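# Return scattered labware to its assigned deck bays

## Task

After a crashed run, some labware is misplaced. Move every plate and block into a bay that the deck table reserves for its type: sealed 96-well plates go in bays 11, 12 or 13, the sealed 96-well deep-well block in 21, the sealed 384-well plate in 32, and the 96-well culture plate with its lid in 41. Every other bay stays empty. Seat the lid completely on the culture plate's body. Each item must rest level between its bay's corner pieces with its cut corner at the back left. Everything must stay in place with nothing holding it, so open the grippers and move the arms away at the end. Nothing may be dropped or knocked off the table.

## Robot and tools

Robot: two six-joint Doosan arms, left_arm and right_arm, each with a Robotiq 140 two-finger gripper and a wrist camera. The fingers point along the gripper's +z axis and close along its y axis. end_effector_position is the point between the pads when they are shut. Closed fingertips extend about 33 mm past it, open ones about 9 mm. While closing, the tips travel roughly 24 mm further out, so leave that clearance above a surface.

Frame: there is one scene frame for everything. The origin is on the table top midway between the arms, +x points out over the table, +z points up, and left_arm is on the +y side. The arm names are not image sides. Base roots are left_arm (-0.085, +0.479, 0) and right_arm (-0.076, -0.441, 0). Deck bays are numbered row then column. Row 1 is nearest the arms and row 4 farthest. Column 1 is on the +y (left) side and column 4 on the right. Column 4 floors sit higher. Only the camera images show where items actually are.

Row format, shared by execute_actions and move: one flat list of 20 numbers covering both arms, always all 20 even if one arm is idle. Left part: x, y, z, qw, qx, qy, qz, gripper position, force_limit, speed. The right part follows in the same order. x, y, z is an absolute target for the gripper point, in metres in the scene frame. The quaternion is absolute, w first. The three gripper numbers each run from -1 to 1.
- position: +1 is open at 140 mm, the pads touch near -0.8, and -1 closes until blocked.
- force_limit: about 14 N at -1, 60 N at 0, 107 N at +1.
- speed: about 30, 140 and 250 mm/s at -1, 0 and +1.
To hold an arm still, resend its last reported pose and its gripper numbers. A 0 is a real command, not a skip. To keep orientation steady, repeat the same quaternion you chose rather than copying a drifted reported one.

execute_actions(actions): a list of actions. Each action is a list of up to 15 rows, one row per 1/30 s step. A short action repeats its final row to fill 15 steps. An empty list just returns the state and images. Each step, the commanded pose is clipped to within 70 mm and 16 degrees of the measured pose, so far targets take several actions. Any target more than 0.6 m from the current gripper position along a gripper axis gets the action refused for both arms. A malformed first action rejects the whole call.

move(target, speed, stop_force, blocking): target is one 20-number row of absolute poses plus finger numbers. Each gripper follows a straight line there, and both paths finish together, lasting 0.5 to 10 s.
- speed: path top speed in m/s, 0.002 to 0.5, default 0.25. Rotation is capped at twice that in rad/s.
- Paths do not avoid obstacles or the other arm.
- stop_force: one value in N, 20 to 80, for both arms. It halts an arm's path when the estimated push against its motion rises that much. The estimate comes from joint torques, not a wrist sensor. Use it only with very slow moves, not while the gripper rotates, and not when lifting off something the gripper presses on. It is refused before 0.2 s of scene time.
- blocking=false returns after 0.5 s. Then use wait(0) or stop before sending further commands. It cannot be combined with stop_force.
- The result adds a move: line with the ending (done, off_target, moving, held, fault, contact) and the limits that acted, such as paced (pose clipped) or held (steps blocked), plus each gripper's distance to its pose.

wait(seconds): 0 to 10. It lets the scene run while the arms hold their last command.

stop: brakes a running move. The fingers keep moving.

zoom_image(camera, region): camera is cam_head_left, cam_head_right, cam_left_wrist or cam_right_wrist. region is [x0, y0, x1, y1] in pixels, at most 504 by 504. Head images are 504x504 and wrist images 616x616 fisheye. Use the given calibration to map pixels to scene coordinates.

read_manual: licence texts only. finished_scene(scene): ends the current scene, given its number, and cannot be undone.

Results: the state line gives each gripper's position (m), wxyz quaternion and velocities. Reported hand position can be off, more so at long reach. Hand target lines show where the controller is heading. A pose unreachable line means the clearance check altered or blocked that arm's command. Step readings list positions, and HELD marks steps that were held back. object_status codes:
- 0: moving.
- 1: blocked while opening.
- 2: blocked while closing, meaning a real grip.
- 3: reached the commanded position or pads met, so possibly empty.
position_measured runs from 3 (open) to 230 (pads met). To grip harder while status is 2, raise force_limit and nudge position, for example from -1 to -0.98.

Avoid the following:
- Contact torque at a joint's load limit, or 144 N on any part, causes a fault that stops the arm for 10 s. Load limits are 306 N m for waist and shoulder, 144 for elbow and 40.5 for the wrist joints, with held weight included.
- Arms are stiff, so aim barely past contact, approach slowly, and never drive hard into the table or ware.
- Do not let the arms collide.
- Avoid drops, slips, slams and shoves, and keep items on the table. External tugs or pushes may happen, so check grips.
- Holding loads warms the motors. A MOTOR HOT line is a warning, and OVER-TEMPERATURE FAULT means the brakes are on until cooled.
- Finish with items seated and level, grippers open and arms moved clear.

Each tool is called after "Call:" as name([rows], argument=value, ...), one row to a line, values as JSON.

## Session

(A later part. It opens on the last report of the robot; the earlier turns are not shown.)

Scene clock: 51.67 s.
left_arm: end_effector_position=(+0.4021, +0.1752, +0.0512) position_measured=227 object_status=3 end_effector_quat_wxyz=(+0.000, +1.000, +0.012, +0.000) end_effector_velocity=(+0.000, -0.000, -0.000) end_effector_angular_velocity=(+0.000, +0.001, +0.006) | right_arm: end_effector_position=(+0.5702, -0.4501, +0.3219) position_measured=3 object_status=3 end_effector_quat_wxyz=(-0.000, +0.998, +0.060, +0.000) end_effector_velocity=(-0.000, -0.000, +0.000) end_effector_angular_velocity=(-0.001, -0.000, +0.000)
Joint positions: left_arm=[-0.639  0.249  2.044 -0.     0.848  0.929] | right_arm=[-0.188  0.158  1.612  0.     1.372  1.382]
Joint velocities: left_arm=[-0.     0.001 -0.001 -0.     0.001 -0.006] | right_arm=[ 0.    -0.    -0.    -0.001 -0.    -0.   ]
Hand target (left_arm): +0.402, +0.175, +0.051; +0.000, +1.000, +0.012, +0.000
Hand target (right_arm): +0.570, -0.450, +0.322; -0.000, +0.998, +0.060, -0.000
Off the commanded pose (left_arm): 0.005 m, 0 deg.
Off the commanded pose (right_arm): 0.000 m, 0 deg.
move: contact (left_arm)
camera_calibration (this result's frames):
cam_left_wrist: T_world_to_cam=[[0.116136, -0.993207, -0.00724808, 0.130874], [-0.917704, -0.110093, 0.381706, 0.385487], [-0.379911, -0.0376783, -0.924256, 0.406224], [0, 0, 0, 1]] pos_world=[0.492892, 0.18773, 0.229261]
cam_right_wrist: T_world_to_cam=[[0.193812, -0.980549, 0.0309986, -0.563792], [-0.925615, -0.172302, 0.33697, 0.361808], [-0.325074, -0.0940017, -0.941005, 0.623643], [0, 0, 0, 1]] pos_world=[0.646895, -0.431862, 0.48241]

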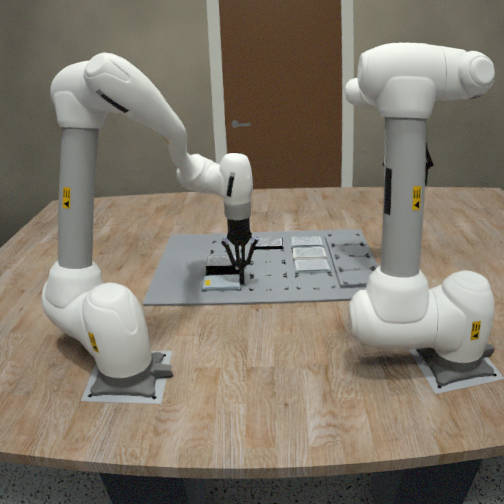

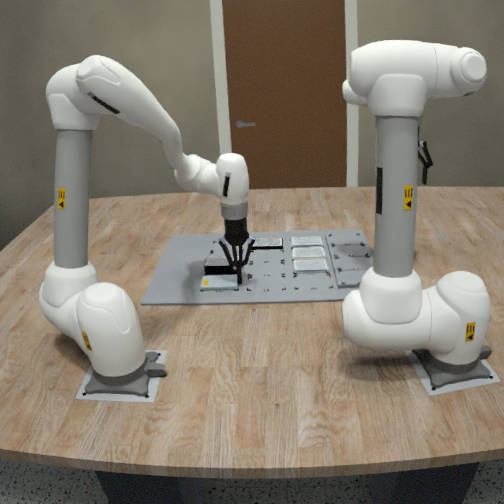

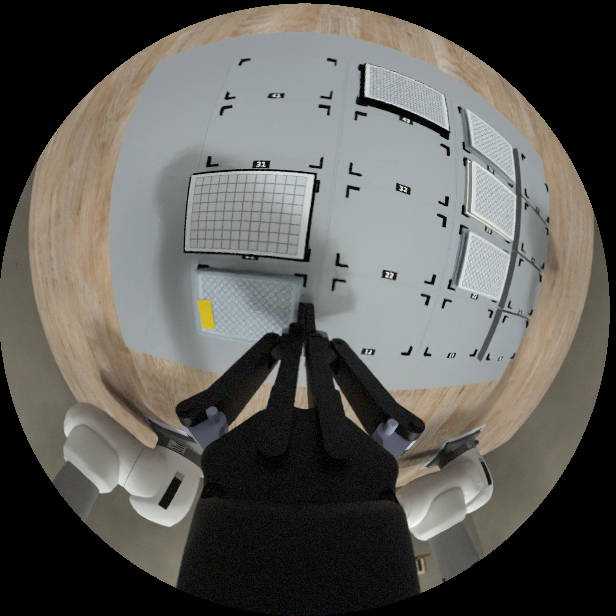

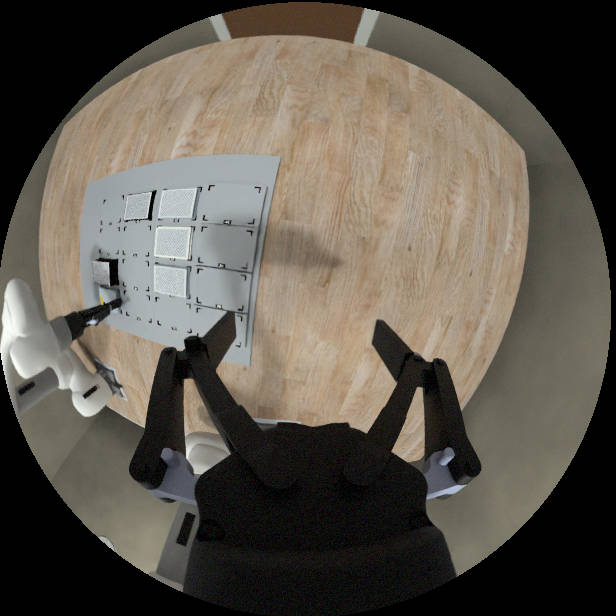

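Back off, then press-check the left end.

Call:
move(target=[0.402,0.168,0.053,0,1,0.012,0,-0.78,-0.3,0.5,0.5702,-0.4501,0.3219,0,0.998,0.06,0,1,0,0], speed=0.02)

Call:
move(target=[0.402,0.168,0.075,0,1,0.012,0,-0.78,-0.3,0.5,0.5702,-0.4501,0.3219,0,0.998,0.06,0,1,0,0], speed=0.06)

Call:
move(target=[0.402,0.285,0.072,0,1,0.012,0,-0.78,-0.3,0.5,0.5702,-0.4501,0.3219,0,0.998,0.06,0,1,0,0], speed=0.12)

Call:
move(target=[0.402,0.285,0.054,0,1,0.012,0,-0.78,-0.3,0.5,0.5702,-0.4501,0.3219,0,0.998,0.06,0,1,0,0], speed=0.006, stop_force=20)

Call:
zoom_image(camera="cam_left_wrist", region=[240, 230, 450, 380])

Scene clock: 52.87 s.
left_arm: end_effector_position=(+0.4020, +0.1680, +0.0530) position_measured=227 object_status=3 end_effector_quat_wxyz=(-0.000, +1.000, +0.012, -0.000) end_effector_velocity=(+0.000, +0.000, +0.001) end_effector_angular_velocity=(+0.000, -0.001, +0.001) | right_arm: end_effector_position=(+0.5702, -0.4501, +0.3219) position_measured=3 object_status=3 end_effector_quat_wxyz=(-0.000, +0.998, +0.060, +0.000) end_effector_velocity=(-0.000, +0.000, +0.000) end_effector_angular_velocity=(+0.000, +0.000, +0.000)
Joint positions: left_arm=[-0.649  0.253  2.035 -0.     0.854  0.918] | right_arm=[-0.188  0.158  1.612  0.     1.372  1.382]
Joint velocities: left_arm=[ 0.    -0.001 -0.     0.001  0.001 -0.001] | right_arm=[ 0. -0. -0.  0.  0. -0.]
Hand target (left_arm): +0.402, +0.168, +0.053; -0.000, +1.000, +0.012, -0.000
Hand target (right_arm): +0.570, -0.450, +0.322; -0.000, +0.998, +0.060, -0.000
Off the commanded pose (left_arm): 0.000 m, 0 deg.
Off the commanded pose (right_arm): 0.000 m, 0 deg.
move: done
camera_calibration (this result's frames):
cam_left_wrist: T_world_to_cam=[[0.116477, -0.993163, -0.00779981, 0.123594], [-0.917505, -0.110605, 0.382035, 0.383841], [-0.380286, -0.0373421, -0.924115, 0.40766], [0, 0, 0, 1]] pos_world=[0.492808, 0.180427, 0.231048]
cam_right_wrist: T_world_to_cam=[[0.193812, -0.980549, 0.0309988, -0.563793], [-0.925615, -0.172301, 0.33697, 0.361808], [-0.325074, -0.0940019, -0.941005, 0.623643], [0, 0, 0, 1]] pos_world=[0.646895, -0.431863, 0.48241]

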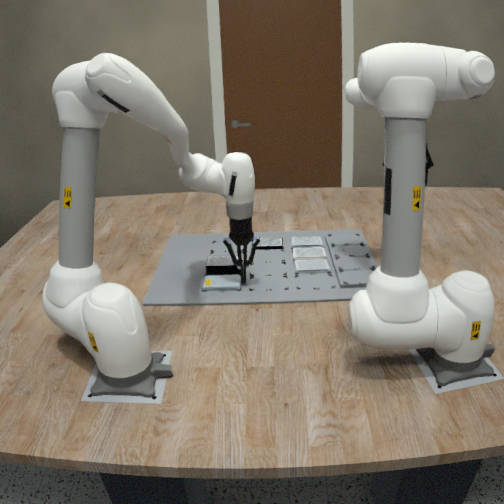

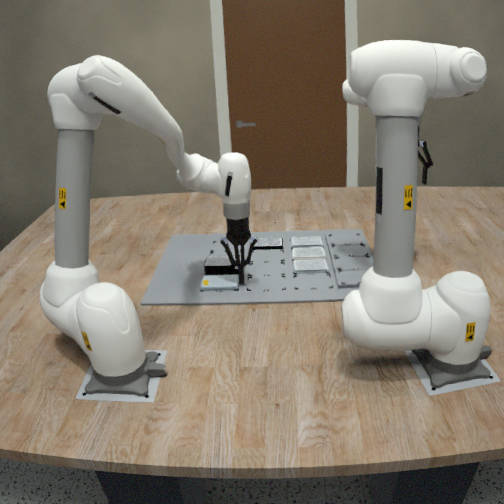

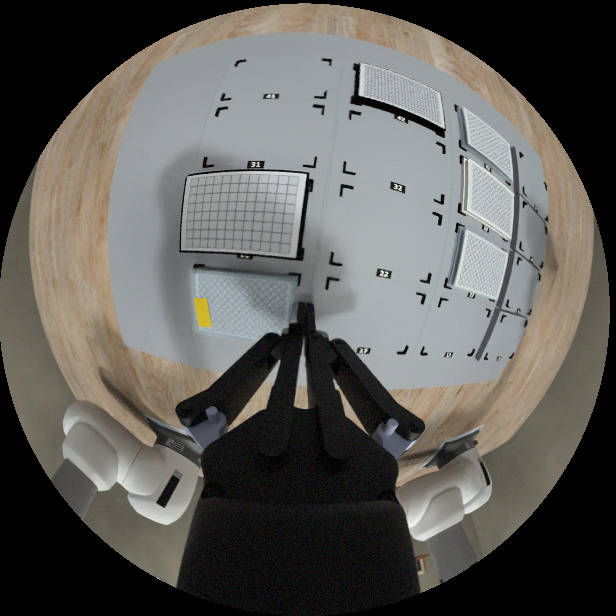

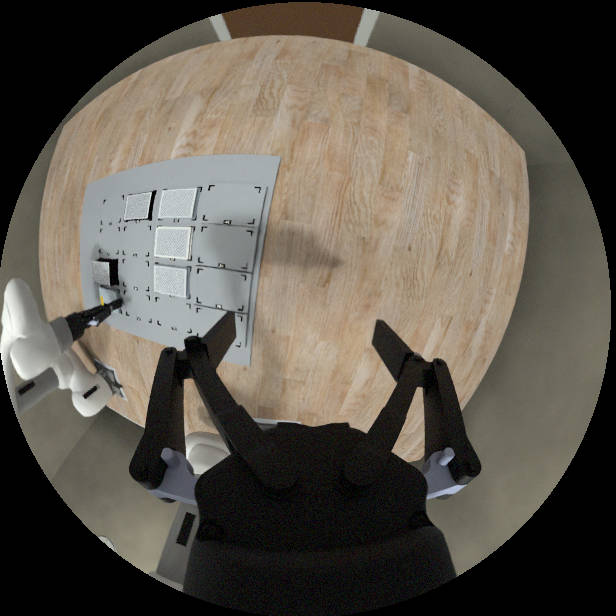

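Scene clock: 53.60 s.
left_arm: end_effector_position=(+0.4020, +0.1680, +0.0750) position_measured=227 object_status=3 end_effector_quat_wxyz=(+0.000, +1.000, +0.012, -0.000) end_effector_velocity=(-0.000, -0.000, +0.001) end_effector_angular_velocity=(-0.001, -0.001, +0.001) | right_arm: end_effector_position=(+0.5702, -0.4501, +0.3219) position_measured=3 object_status=3 end_effector_quat_wxyz=(-0.000, +0.998, +0.060, +0.000) end_effector_velocity=(+0.000, -0.000, -0.000) end_effector_angular_velocity=(+0.000, -0.001, -0.001)
Joint positions: left_arm=[-0.649  0.227  2.018 -0.     0.897  0.918] | right_arm=[-0.188  0.158  1.612  0.     1.372  1.382]
Joint velocities: left_arm=[-0.    -0.001  0.    -0.001  0.    -0.001] | right_arm=[-0.001  0.    -0.     0.    -0.001 -0.   ]
Hand target (left_arm): +0.402, +0.168, +0.075; +0.000, +1.000, +0.012, -0.000
Hand target (right_arm): +0.570, -0.450, +0.322; -0.000, +0.998, +0.060, -0.000
Off the commanded pose (left_arm): 0.000 m, 0 deg.
Off the commanded pose (right_arm): 0.000 m, 0 deg.
move: done
camera_calibration (this result's frames):
cam_left_wrist: T_world_to_cam=[[0.116476, -0.993163, -0.00778775, 0.123749], [-0.917511, -0.110599, 0.382023, 0.375445], [-0.380273, -0.0373513, -0.92412, 0.428015], [0, 0, 0, 1]] pos_world=[0.492823, 0.180414, 0.253072]
cam_right_wrist: T_world_to_cam=[[0.193813, -0.980549, 0.0309986, -0.563793], [-0.925615, -0.172302, 0.33697, 0.361808], [-0.325074, -0.0940019, -0.941005, 0.623643], [0, 0, 0, 1]] pos_world=[0.646895, -0.431862, 0.482409]

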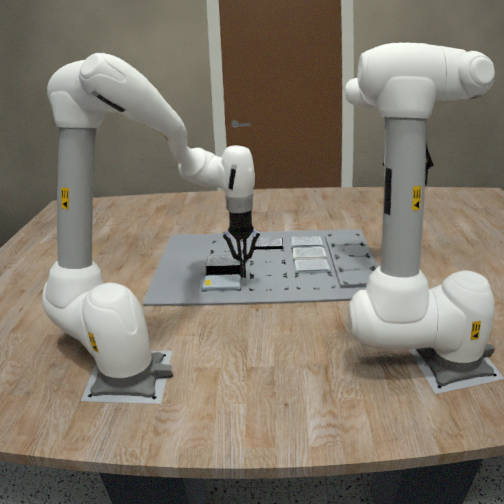

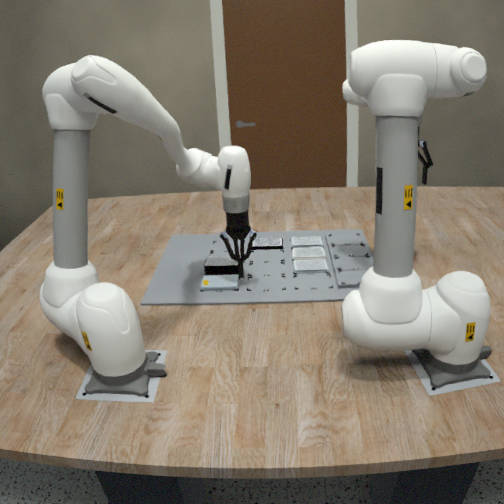

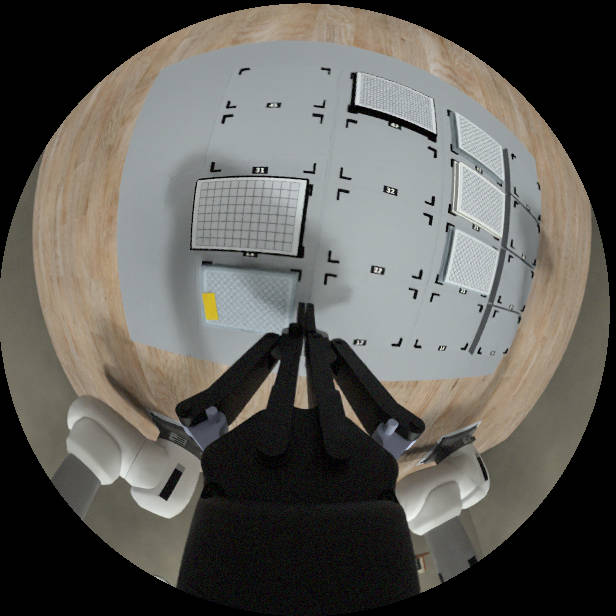

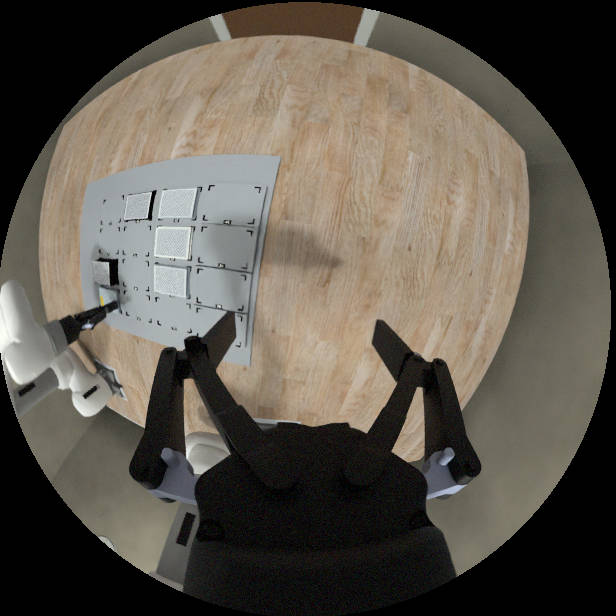

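Scene clock: 54.87 s.
left_arm: end_effector_position=(+0.4023, +0.2852, +0.0721) position_measured=227 object_status=3 end_effector_quat_wxyz=(-0.000, +1.000, +0.012, +0.000) end_effector_velocity=(-0.000, -0.000, -0.000) end_effector_angular_velocity=(-0.001, +0.001, +0.002) | right_arm: end_effector_position=(+0.5702, -0.4501, +0.3219) position_measured=3 object_status=3 end_effector_quat_wxyz=(-0.000, +0.998, +0.060, +0.000) end_effector_velocity=(+0.000, +0.000, -0.000) end_effector_angular_velocity=(-0.000, -0.000, +0.001)
Joint positions: left_arm=[-0.466  0.155  2.117  0.     0.87   1.102] | right_arm=[-0.188  0.158  1.612  0.     1.372  1.382]
Joint velocities: left_arm=[ 0.    -0.     0.001 -0.002 -0.    -0.001] | right_arm=[ 0.001  0.    -0.    -0.    -0.    -0.   ]
Hand target (left_arm): +0.402, +0.285, +0.072; +0.000, +1.000, +0.012, +0.000
Hand target (right_arm): +0.570, -0.450, +0.322; -0.000, +0.998, +0.060, -0.000
Off the commanded pose (left_arm): 0.000 m, 0 deg.
Off the commanded pose (right_arm): 0.000 m, 0 deg.
move: done
camera_calibration (this result's frames):
cam_left_wrist: T_world_to_cam=[[0.116283, -0.993185, -0.00787885, 0.240146], [-0.917637, -0.110466, 0.381757, 0.389804], [-0.380026, -0.0371619, -0.924229, 0.429665], [0, 0, 0, 1]] pos_world=[0.493058, 0.297537, 0.250191]
cam_right_wrist: T_world_to_cam=[[0.193812, -0.980549, 0.0309987, -0.563793], [-0.925615, -0.172302, 0.33697, 0.361808], [-0.325074, -0.0940018, -0.941005, 0.623643], [0, 0, 0, 1]] pos_world=[0.646895, -0.431862, 0.48241]

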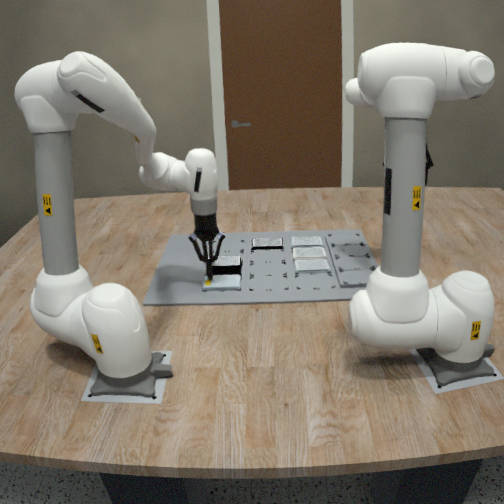

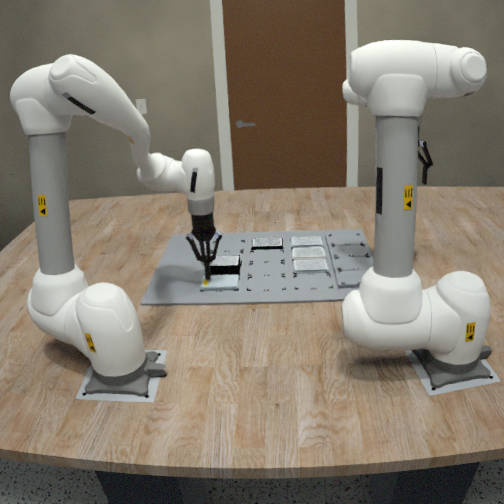

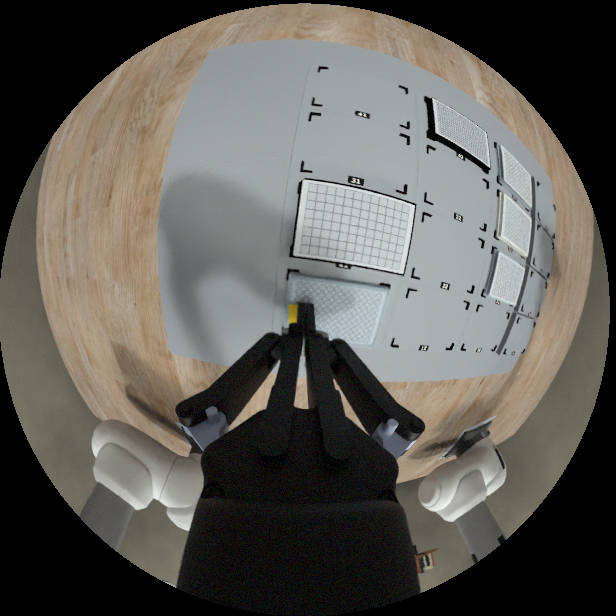

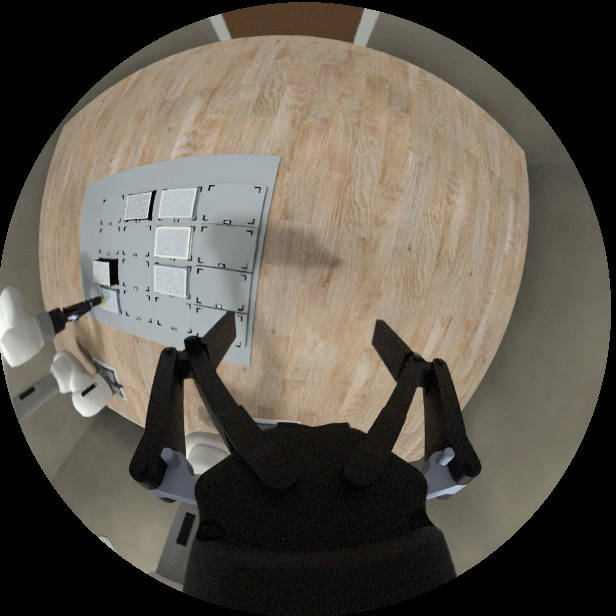

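Scene clock: 57.37 s.
left_arm: end_effector_position=(+0.4021, +0.2851, +0.0590) position_measured=227 object_status=3 end_effector_quat_wxyz=(-0.000, +1.000, +0.012, +0.000) end_effector_velocity=(-0.000, +0.000, +0.001) end_effector_angular_velocity=(-0.000, +0.001, +0.001) | right_arm: end_effector_position=(+0.5702, -0.4501, +0.3219) position_measured=3 object_status=3 end_effector_quat_wxyz=(-0.000, +0.998, +0.060, +0.000) end_effector_velocity=(-0.000, -0.000, -0.000) end_effector_angular_velocity=(-0.000, +0.000, +0.000)
Joint positions: left_arm=[-0.466  0.171  2.128  0.     0.843  1.102] | right_arm=[-0.188  0.158  1.612  0.     1.372  1.382]
Joint velocities: left_arm=[ 0.    -0.001 -0.    -0.001  0.002  0.   ] | right_arm=[-0.    -0.     0.    -0.     0.    -0.001]
Hand target (left_arm): +0.402, +0.285, +0.059; -0.000, +1.000, +0.012, +0.000
Hand target (right_arm): +0.570, -0.450, +0.322; -0.000, +0.998, +0.060, -0.000
Off the commanded pose (left_arm): 0.005 m, 0 deg.
Off the commanded pose (right_arm): 0.000 m, 0 deg.
move: contact (left_arm)
camera_calibration (this result's frames):
cam_left_wrist: T_world_to_cam=[[0.116416, -0.993169, -0.00786322, 0.239918], [-0.917552, -0.110576, 0.381932, 0.394584], [-0.380193, -0.0372481, -0.924157, 0.417581], [0, 0, 0, 1]] pos_world=[0.492881, 0.297465, 0.237093]
cam_right_wrist: T_world_to_cam=[[0.193813, -0.980549, 0.0309986, -0.563793], [-0.925615, -0.172302, 0.33697, 0.361808], [-0.325074, -0.0940018, -0.941005, 0.623643], [0, 0, 0, 1]] pos_world=[0.646895, -0.431862, 0.48241]

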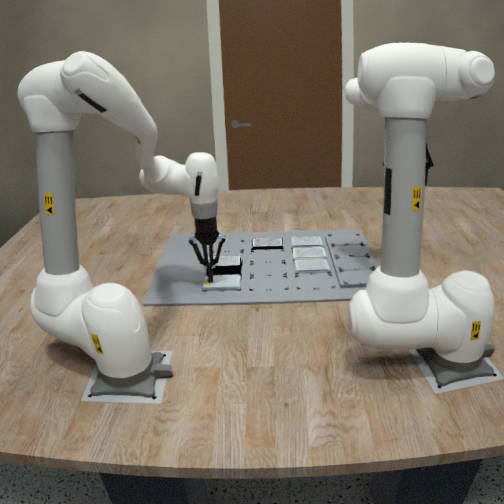

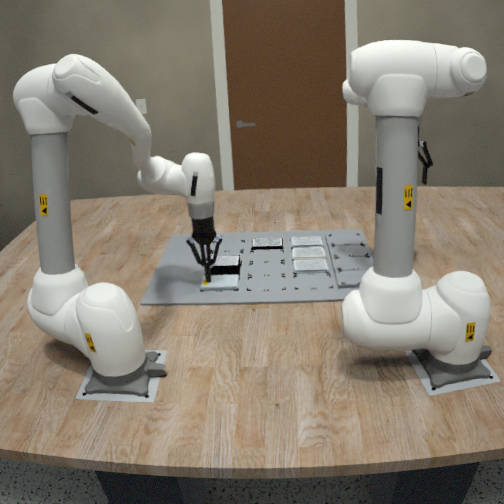

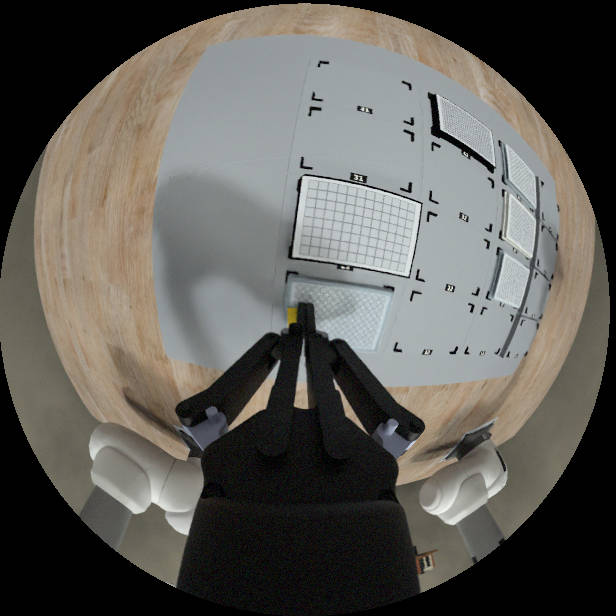

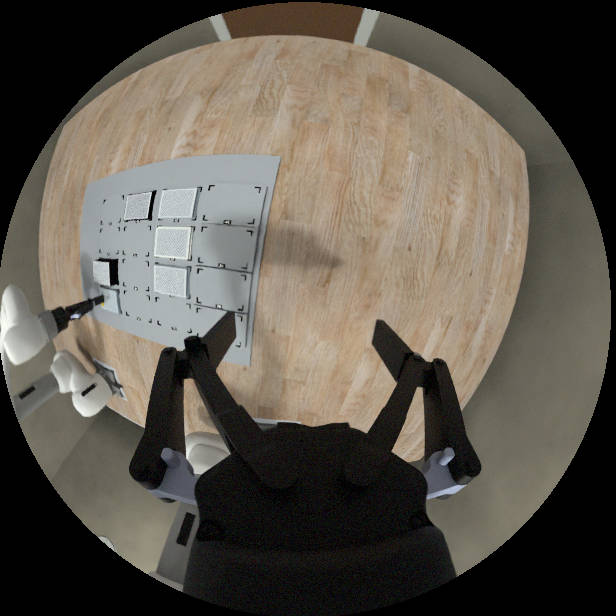

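Region (240, 230, 450, 380) of cam_left_wrist's 616x616 image, scaled by 2.400, with more detail than that image has; it fills the top 360 rows of this view, and the rest is white.

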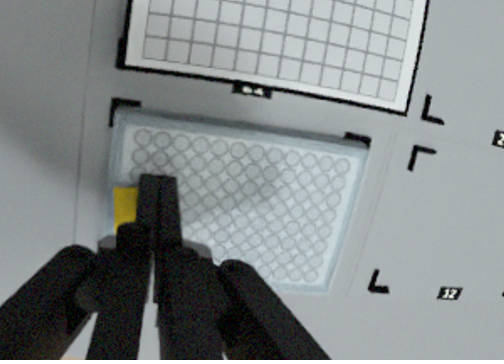

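Seated. Retreat and check everything.

Call:
move(target=[0.38,0.16,0.22,0,1,0.012,0,-0.78,-0.3,0.5,0.5702,-0.4501,0.3219,0,0.998,0.06,0,1,0,0], speed=0.15)

Call:
zoom_image(camera="cam_left_wrist", region=[200, 80, 480, 320])

Call:
zoom_image(camera="cam_head_left", region=[190, 225, 340, 300])

Scene clock: 59.50 s.
left_arm: end_effector_position=(+0.3797, +0.1598, +0.2201) position_measured=227 object_status=3 end_effector_quat_wxyz=(+0.000, +1.000, +0.012, -0.000) end_effector_velocity=(-0.001, +0.000, +0.000) end_effector_angular_velocity=(+0.000, +0.001, +0.001) | right_arm: end_effector_position=(+0.5702, -0.4501, +0.3219) position_measured=3 object_status=3 end_effector_quat_wxyz=(-0.000, +0.998, +0.060, +0.000) end_effector_velocity=(-0.000, -0.000, -0.000) end_effector_angular_velocity=(-0.000, +0.001, +0.000)
Joint positions: left_arm=[-0.684  0.077  1.895 -0.     1.17   0.884] | right_arm=[-0.188  0.158  1.612  0.     1.372  1.382]
Joint velocities: left_arm=[ 0.    -0.001  0.    -0.001  0.001 -0.   ] | right_arm=[-0.001  0.     0.    -0.     0.001 -0.001]
Hand target (left_arm): +0.380, +0.160, +0.220; +0.000, +1.000, +0.012, -0.000
Hand target (right_arm): +0.570, -0.450, +0.322; -0.000, +0.998, +0.060, -0.000
Off the commanded pose (left_arm): 0.000 m, 0 deg.
Off the commanded pose (right_arm): 0.000 m, 0 deg.
move: done
camera_calibration (this result's frames):
cam_left_wrist: T_world_to_cam=[[0.116271, -0.993189, -0.00757521, 0.119359], [-0.917461, -0.110321, 0.382224, 0.298571], [-0.380456, -0.0374917, -0.924039, 0.553398], [0, 0, 0, 1]] pos_world=[0.470593, 0.172232, 0.398145]
cam_right_wrist: T_world_to_cam=[[0.193813, -0.980549, 0.0309986, -0.563792], [-0.925615, -0.172302, 0.33697, 0.361808], [-0.325074, -0.0940018, -0.941005, 0.623643], [0, 0, 0, 1]] pos_world=[0.646895, -0.431862, 0.482409]

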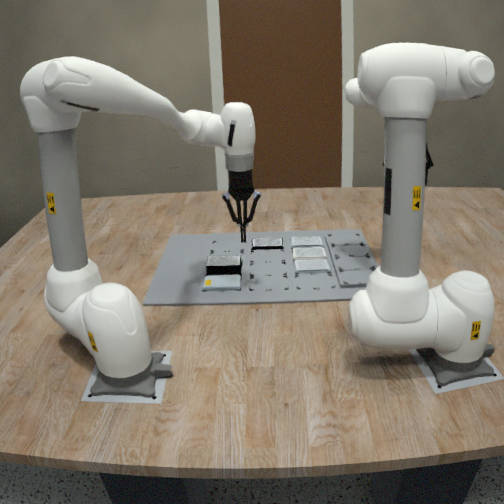

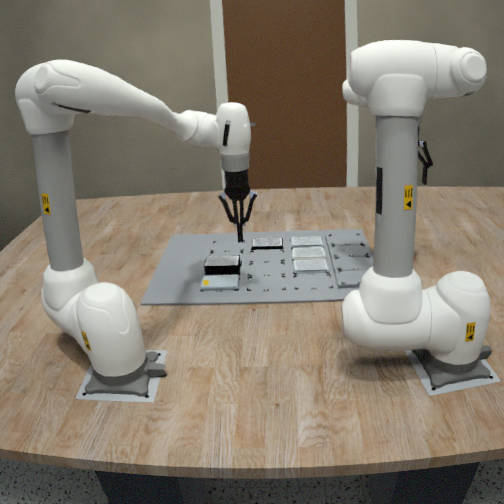

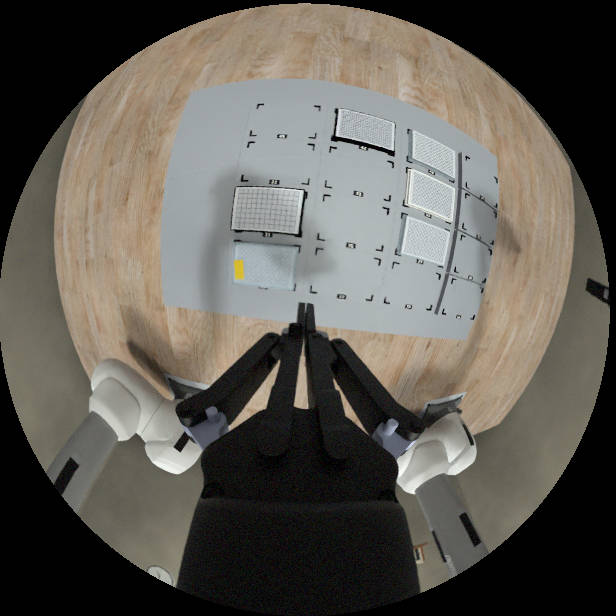

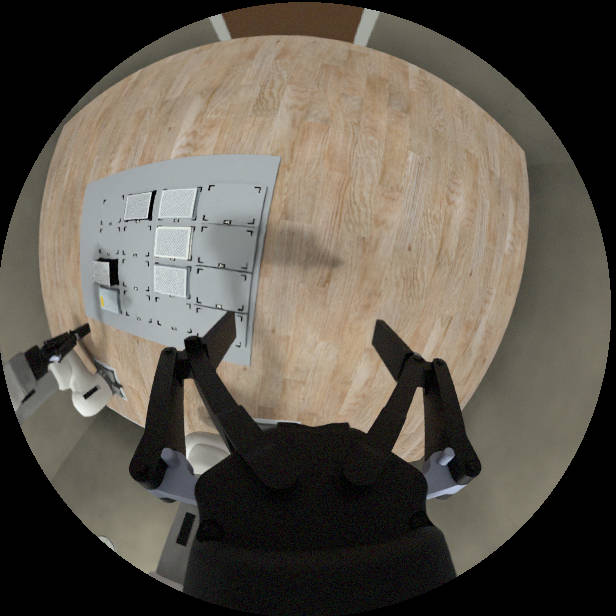

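Region (200, 80, 480, 320) of cam_left_wrist's 616x616 image, scaled by 1.800, with more detail than that image has; it fills the top 432 rows of this view, and the rest is white.

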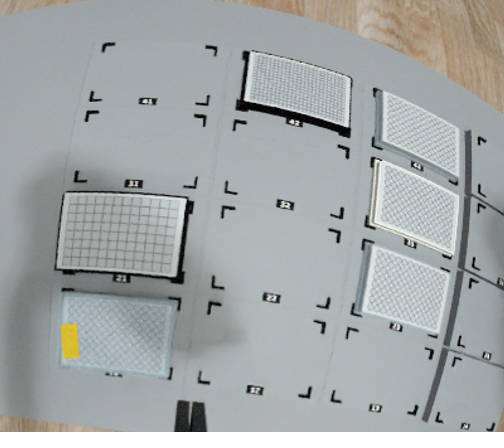

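Region (190, 225, 340, 300) of cam_head_left's 504x504 image, scaled by 3.360, with more detail than that image has.

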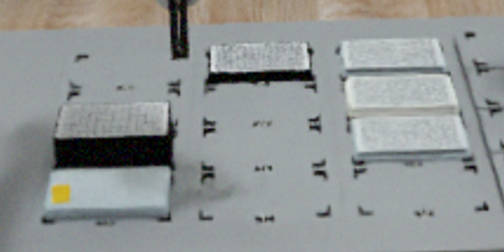

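Call:
finished_scene(scene=2)

The scene is finished: the task was done.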